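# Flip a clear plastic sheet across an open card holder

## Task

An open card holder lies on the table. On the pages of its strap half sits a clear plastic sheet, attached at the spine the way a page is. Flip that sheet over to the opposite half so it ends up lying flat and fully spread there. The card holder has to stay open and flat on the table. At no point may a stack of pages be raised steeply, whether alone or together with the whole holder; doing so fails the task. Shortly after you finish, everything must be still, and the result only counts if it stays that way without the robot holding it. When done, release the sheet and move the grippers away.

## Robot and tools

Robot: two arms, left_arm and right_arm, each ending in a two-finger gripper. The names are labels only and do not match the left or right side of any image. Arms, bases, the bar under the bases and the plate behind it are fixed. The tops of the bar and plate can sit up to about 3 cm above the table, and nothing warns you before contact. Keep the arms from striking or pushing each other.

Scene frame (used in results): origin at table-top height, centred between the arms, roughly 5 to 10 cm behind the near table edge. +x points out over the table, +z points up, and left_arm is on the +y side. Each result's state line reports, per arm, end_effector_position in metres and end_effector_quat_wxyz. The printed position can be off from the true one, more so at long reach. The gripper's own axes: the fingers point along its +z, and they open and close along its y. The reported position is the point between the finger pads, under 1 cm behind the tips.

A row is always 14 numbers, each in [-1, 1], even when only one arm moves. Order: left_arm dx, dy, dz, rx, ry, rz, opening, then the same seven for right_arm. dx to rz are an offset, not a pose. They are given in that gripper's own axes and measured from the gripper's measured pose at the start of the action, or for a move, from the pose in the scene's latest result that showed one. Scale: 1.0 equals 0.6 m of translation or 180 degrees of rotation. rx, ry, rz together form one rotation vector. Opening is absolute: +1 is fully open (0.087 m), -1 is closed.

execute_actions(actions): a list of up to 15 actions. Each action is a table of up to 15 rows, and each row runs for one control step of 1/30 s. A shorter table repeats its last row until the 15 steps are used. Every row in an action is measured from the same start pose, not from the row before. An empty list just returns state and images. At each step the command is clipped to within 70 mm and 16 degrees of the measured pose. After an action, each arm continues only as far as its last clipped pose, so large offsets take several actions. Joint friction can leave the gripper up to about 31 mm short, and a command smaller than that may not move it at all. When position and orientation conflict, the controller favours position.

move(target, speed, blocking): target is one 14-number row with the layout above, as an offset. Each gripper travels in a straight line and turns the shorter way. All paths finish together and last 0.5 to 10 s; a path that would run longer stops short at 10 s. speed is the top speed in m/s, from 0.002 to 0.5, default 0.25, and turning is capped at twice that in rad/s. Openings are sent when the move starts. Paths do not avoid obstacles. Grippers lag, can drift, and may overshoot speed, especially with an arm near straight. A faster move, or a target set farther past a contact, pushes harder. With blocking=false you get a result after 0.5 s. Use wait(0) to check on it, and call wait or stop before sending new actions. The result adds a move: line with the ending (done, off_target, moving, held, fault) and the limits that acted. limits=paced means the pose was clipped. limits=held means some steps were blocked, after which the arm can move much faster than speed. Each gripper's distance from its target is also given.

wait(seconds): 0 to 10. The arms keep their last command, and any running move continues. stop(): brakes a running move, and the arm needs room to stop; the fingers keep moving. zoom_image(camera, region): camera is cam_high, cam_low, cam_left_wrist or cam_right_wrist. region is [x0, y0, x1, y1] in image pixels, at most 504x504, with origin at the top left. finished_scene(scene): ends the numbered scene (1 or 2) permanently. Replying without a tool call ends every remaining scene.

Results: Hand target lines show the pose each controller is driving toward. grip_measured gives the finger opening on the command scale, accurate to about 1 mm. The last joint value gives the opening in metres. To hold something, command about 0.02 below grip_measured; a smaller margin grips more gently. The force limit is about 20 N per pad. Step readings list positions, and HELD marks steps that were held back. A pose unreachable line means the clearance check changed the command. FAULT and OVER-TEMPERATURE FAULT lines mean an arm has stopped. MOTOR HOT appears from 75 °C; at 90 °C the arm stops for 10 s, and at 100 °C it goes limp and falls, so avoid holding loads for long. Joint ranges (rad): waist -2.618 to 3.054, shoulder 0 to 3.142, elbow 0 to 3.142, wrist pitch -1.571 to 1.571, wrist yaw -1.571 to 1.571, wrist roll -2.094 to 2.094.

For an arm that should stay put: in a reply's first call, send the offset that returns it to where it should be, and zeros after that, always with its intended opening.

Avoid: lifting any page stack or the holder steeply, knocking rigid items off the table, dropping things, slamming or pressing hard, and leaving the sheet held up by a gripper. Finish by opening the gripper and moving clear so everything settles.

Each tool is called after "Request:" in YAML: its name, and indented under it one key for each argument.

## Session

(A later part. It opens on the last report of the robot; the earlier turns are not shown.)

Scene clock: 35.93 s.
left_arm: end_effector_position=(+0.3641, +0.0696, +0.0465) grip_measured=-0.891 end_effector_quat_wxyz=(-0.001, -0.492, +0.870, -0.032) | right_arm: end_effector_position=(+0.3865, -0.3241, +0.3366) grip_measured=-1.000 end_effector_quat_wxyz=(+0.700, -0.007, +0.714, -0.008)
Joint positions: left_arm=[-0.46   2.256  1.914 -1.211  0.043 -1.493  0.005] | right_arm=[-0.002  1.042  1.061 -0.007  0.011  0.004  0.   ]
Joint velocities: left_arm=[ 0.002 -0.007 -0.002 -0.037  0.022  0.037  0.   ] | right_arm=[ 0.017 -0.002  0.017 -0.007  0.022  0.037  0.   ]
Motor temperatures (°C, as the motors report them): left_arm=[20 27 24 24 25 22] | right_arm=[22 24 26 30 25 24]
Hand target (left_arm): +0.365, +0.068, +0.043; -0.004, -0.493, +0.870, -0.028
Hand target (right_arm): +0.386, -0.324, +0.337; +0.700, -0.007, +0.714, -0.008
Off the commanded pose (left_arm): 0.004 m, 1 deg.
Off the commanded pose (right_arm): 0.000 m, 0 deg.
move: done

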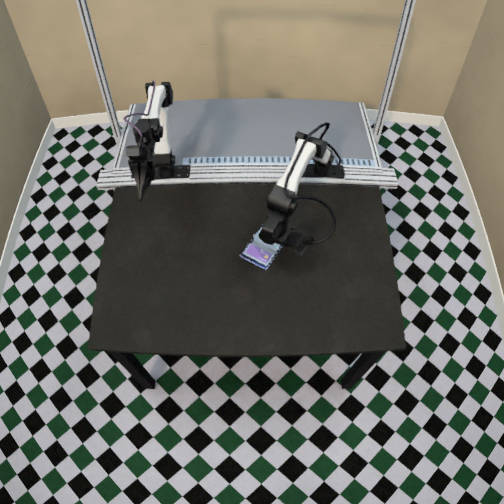

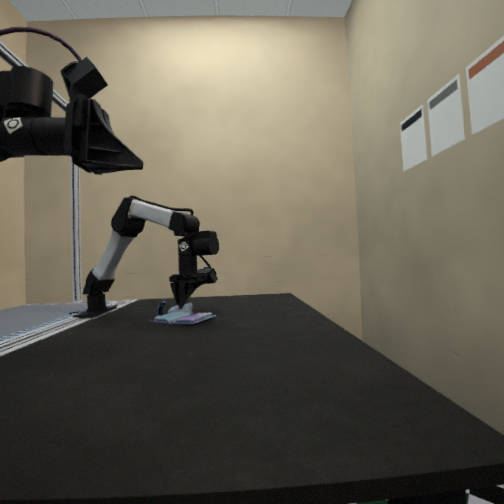

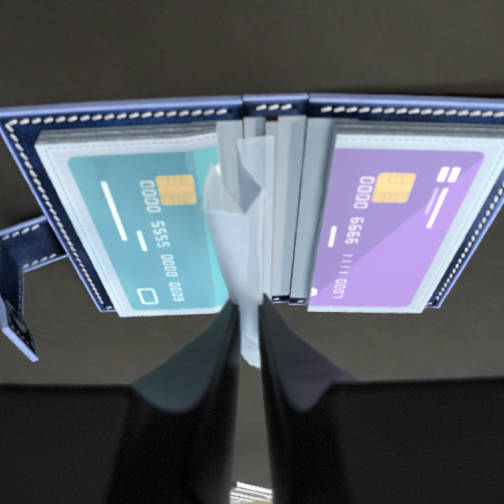

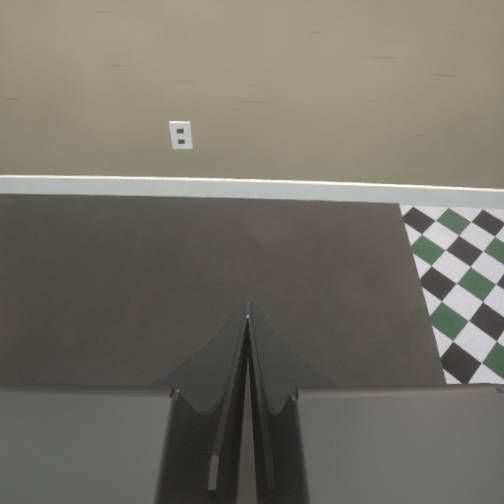

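Request:
move:
  target: [0,-0.055,0.025,0.04,0,0,-0.91,0,0,0,0,0,0,-1]
  speed: 0.04

Request:
move:
  target: [0,-0.04,0.005,0.02,0,0,-0.5,0,0,0,0,0,0,-1]
  speed: 0.05

Request:
zoom_image:
  camera: "cam_low"
  region: [140,280,230,340]

Scene clock: 40.57 s.
left_arm: end_effector_position=(+0.3921, +0.0554, +0.0450) grip_measured=-0.891 end_effector_quat_wxyz=(+0.035, -0.489, +0.867, -0.086) | right_arm: end_effector_position=(+0.3865, -0.3241, +0.3366) grip_measured=-1.000 end_effector_quat_wxyz=(+0.700, -0.007, +0.714, -0.008)
Joint positions: left_arm=[-0.46   2.256  1.894 -1.062  0.044 -1.493  0.005] | right_arm=[-0.002  1.042  1.061 -0.007  0.011  0.004  0.   ]
Joint velocities: left_arm=[-0.017 -0.002 -0.022 -0.007  0.051 -0.007  0.001] | right_arm=[-0.012  0.002 -0.012  0.007 -0.037 -0.051  0.   ]
Motor temperatures (°C, as the motors report them): left_arm=[20 28 25 24 25 22] | right_arm=[22 24 26 31 25 24]
Hand target (left_arm): +0.393, +0.053, +0.033; +0.030, -0.491, +0.866, -0.086
Hand target (right_arm): +0.386, -0.324, +0.337; +0.700, -0.007, +0.714, -0.008
Off the commanded pose (left_arm): 0.012 m, 1 deg.
Off the commanded pose (right_arm): 0.000 m, 0 deg.
move: off_target (left_arm)

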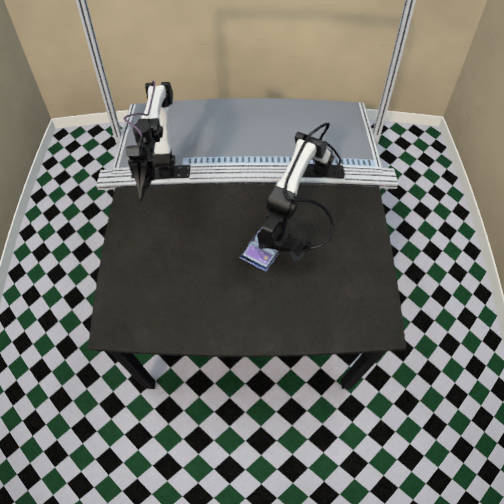

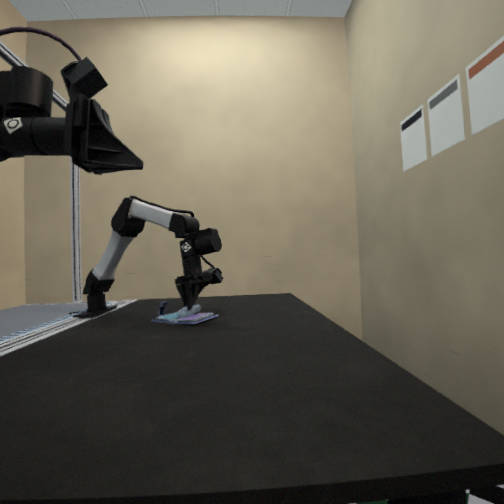

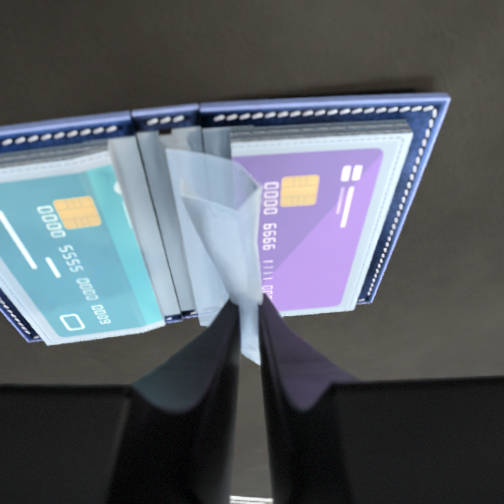

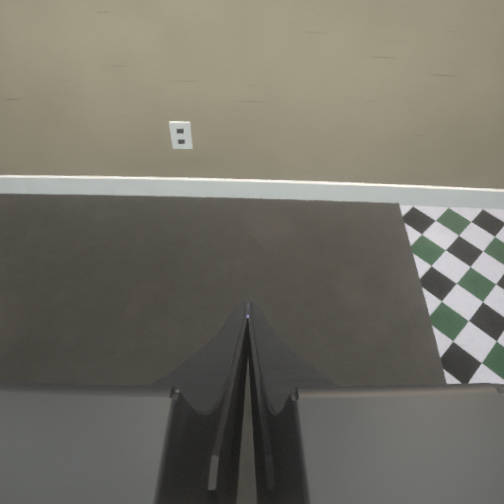

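Scene clock: 41.53 s.
left_arm: end_effector_position=(+0.4037, +0.0496, +0.0481) grip_measured=-0.500 end_effector_quat_wxyz=(+0.045, -0.488, +0.866, -0.101) | right_arm: end_effector_position=(+0.3865, -0.3241, +0.3366) grip_measured=-1.000 end_effector_quat_wxyz=(+0.700, -0.007, +0.714, -0.008)
Joint positions: left_arm=[-0.46   2.274  1.928 -1.041  0.044 -1.493  0.022] | right_arm=[-0.002  1.042  1.061 -0.007  0.011  0.004  0.   ]
Joint velocities: left_arm=[ 0.002 -0.007 -0.007 -0.022 -0.022 -0.125 -0.   ] | right_arm=[ 0.002 -0.002 -0.002 -0.095 -0.051 -0.066  0.   ]
Motor temperatures (°C, as the motors report them): left_arm=[20 28 25 24 25 22] | right_arm=[22 24 26 31 25 24]
Hand target (left_arm): +0.413, +0.043, +0.047; +0.050, -0.488, +0.864, -0.113
Hand target (right_arm): +0.386, -0.324, +0.337; +0.700, -0.007, +0.714, -0.008
Off the commanded pose (left_arm): 0.011 m, 1 deg.
Off the commanded pose (right_arm): 0.000 m, 0 deg.
move: off_target (left_arm)

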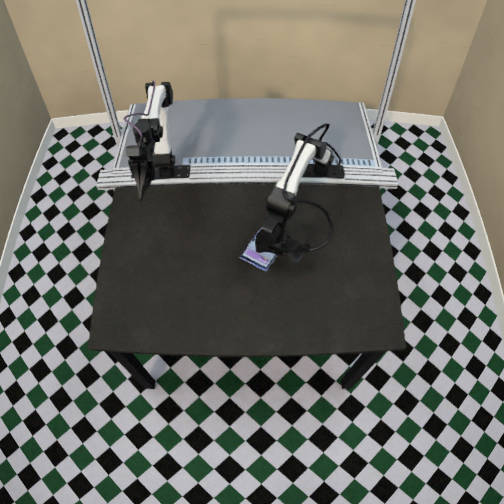

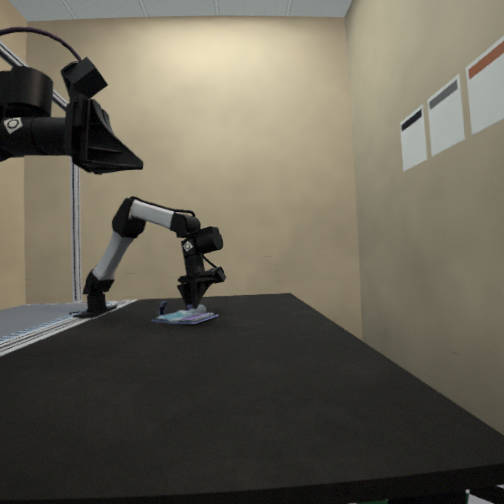

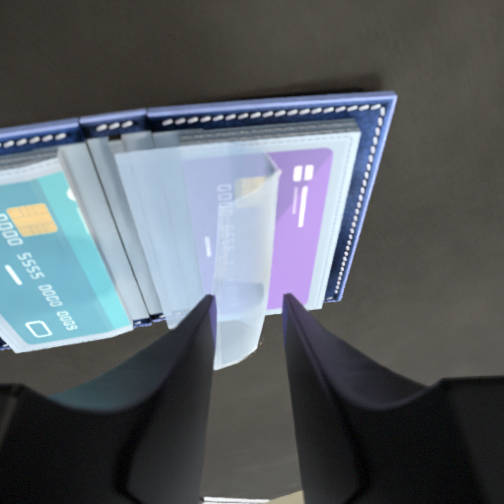

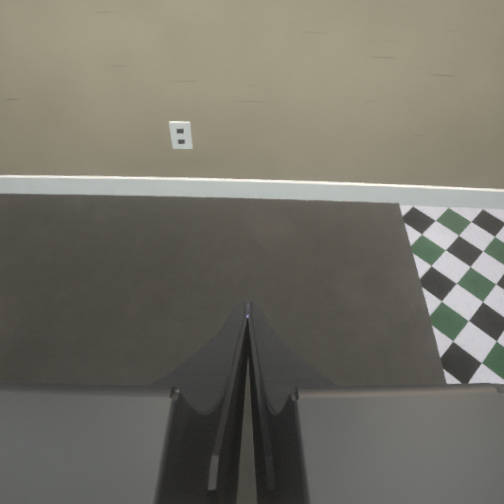

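Region (140, 280, 230, 340) of cam_low's 504x504 image, scaled by 5.600, with more detail than that image has.

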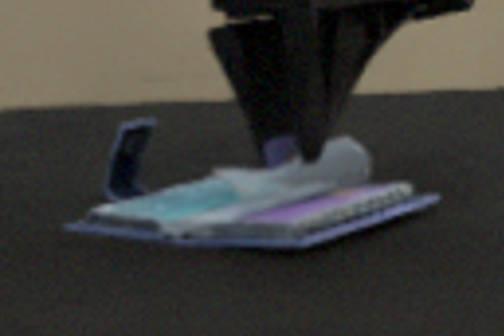

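Request:
move:
  target: [0,-0.08,0.03,0.06,0,0,-0.2,0,0,0,0,0,0,-1]
  speed: 0.06

Request:
zoom_image:
  camera: "cam_low"
  region: [140,280,230,340]

Scene clock: 45.57 s.
left_arm: end_effector_position=(+0.4510, +0.0259, +0.0655) grip_measured=-0.200 end_effector_quat_wxyz=(+0.107, -0.477, +0.851, -0.193) | right_arm: end_effector_position=(+0.3865, -0.3241, +0.3366) grip_measured=-1.000 end_effector_quat_wxyz=(+0.700, -0.007, +0.714, -0.008)
Joint positions: left_arm=[-0.46   2.274  1.928 -0.816  0.044 -1.495  0.035] | right_arm=[-0.002  1.042  1.061 -0.007  0.011  0.004  0.   ]
Joint velocities: left_arm=[ 0.017 -0.017 -0.007 -0.022 -0.037  0.022 -0.001] | right_arm=[-0.007 -0.017  0.002  0.037  0.022 -0.022  0.   ]
Motor temperatures (°C, as the motors report them): left_arm=[20 29 25 24 25 22] | right_arm=[22 25 26 31 25 24]
Hand target (left_arm): +0.446, +0.024, +0.041; +0.092, -0.481, +0.853, -0.181
Hand target (right_arm): +0.386, -0.324, +0.337; +0.700, -0.007, +0.714, -0.008
Off the commanded pose (left_arm): 0.025 m, 2 deg.
Off the commanded pose (right_arm): 0.000 m, 0 deg.
move: off_target (left_arm)

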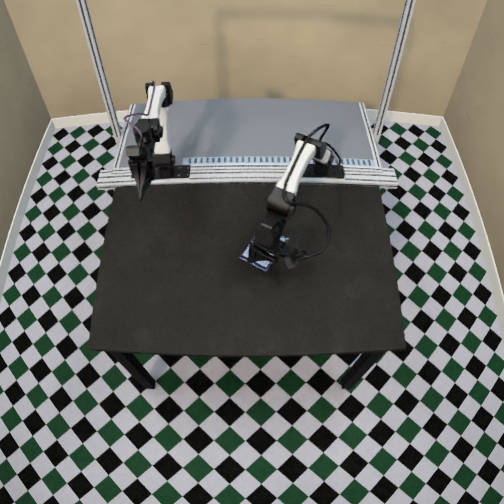

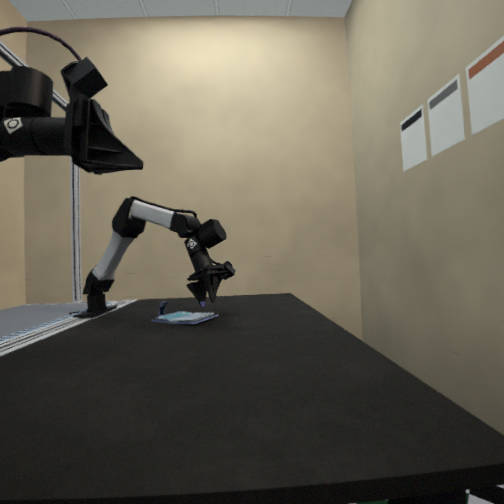

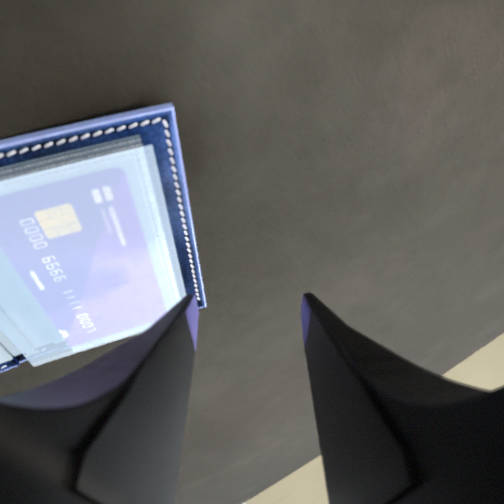

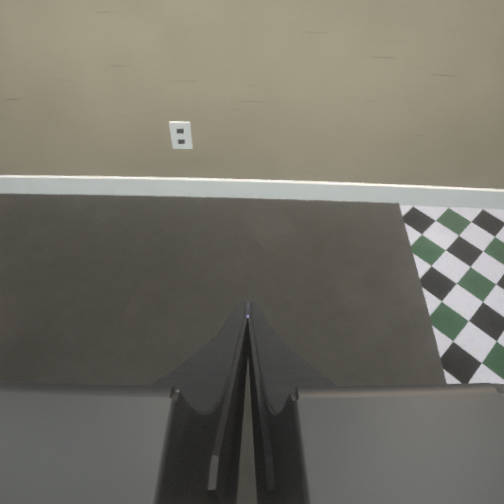

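Region (140, 280, 230, 340) of cam_low's 504x504 image, scaled by 5.600, with more detail than that image has.

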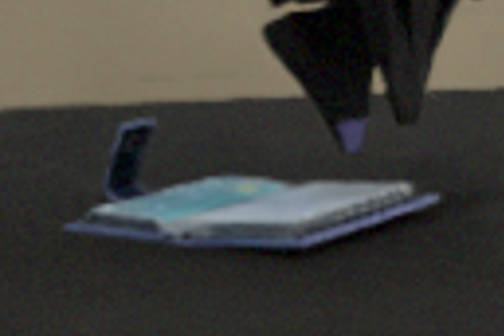

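Request:
move:
  target: [-0.15,0.15,-0.3,0,0,0,-0.2,0,0,0,0,0,0,-1]

Request:
finished_scene:
  scene: 1

Scene clock: 49.07 s.
left_arm: end_effector_position=(+0.3672, +0.1835, +0.1908) grip_measured=-0.200 end_effector_quat_wxyz=(+0.118, -0.480, +0.847, -0.194) | right_arm: end_effector_position=(+0.3865, -0.3241, +0.3366) grip_measured=-1.000 end_effector_quat_wxyz=(+0.700, -0.007, +0.714, -0.008)
Joint positions: left_arm=[-0.16   1.745  1.683 -1.11   0.146 -1.224  0.035] | right_arm=[-0.002  1.042  1.061 -0.007  0.011  0.004  0.   ]
Joint velocities: left_arm=[ 0.007  0.007  0.002  0.066  0.037  0.037 -0.001] | right_arm=[-0.002 -0.002 -0.012  0.051 -0.007  0.081  0.   ]
Motor temperatures (°C, as the motors report them): left_arm=[20 30 25 25 25 22] | right_arm=[22 25 27 31 25 24]
Hand target (left_arm): +0.361, +0.183, +0.190; +0.110, -0.477, +0.851, -0.193
Hand target (right_arm): +0.386, -0.324, +0.337; +0.700, -0.007, +0.714, -0.008
Off the commanded pose (left_arm): 0.005 m, 1 deg.
Off the commanded pose (right_arm): 0.000 m, 0 deg.
move: done

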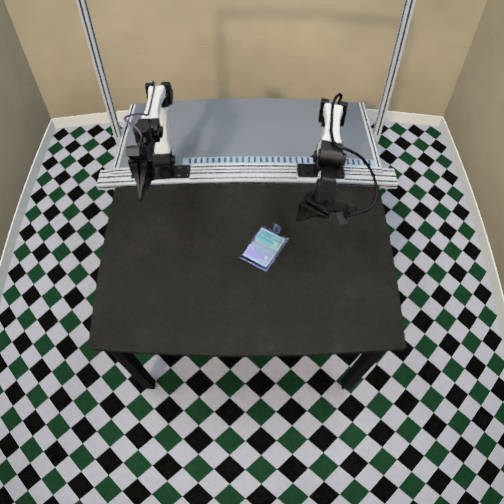

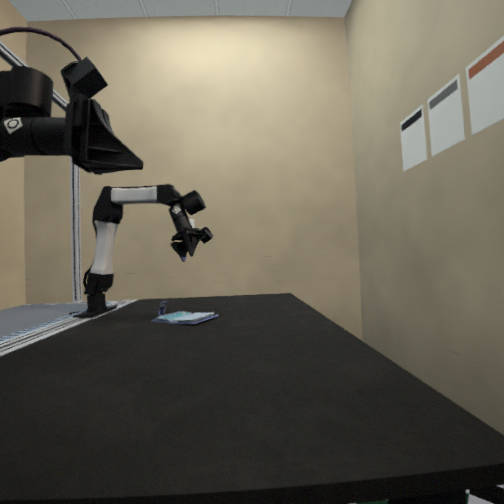

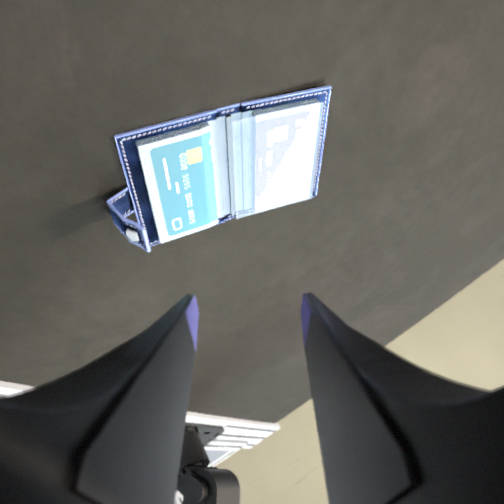

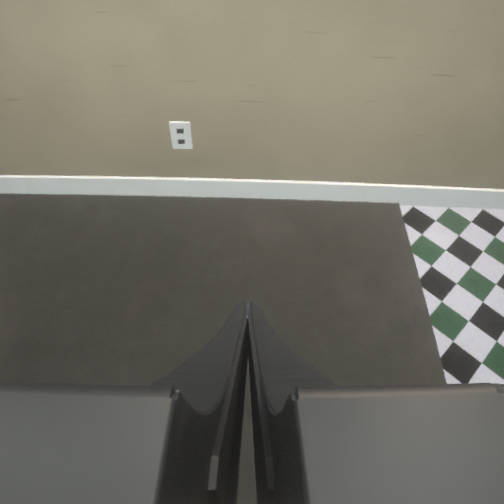

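The scene is finished: the task was done.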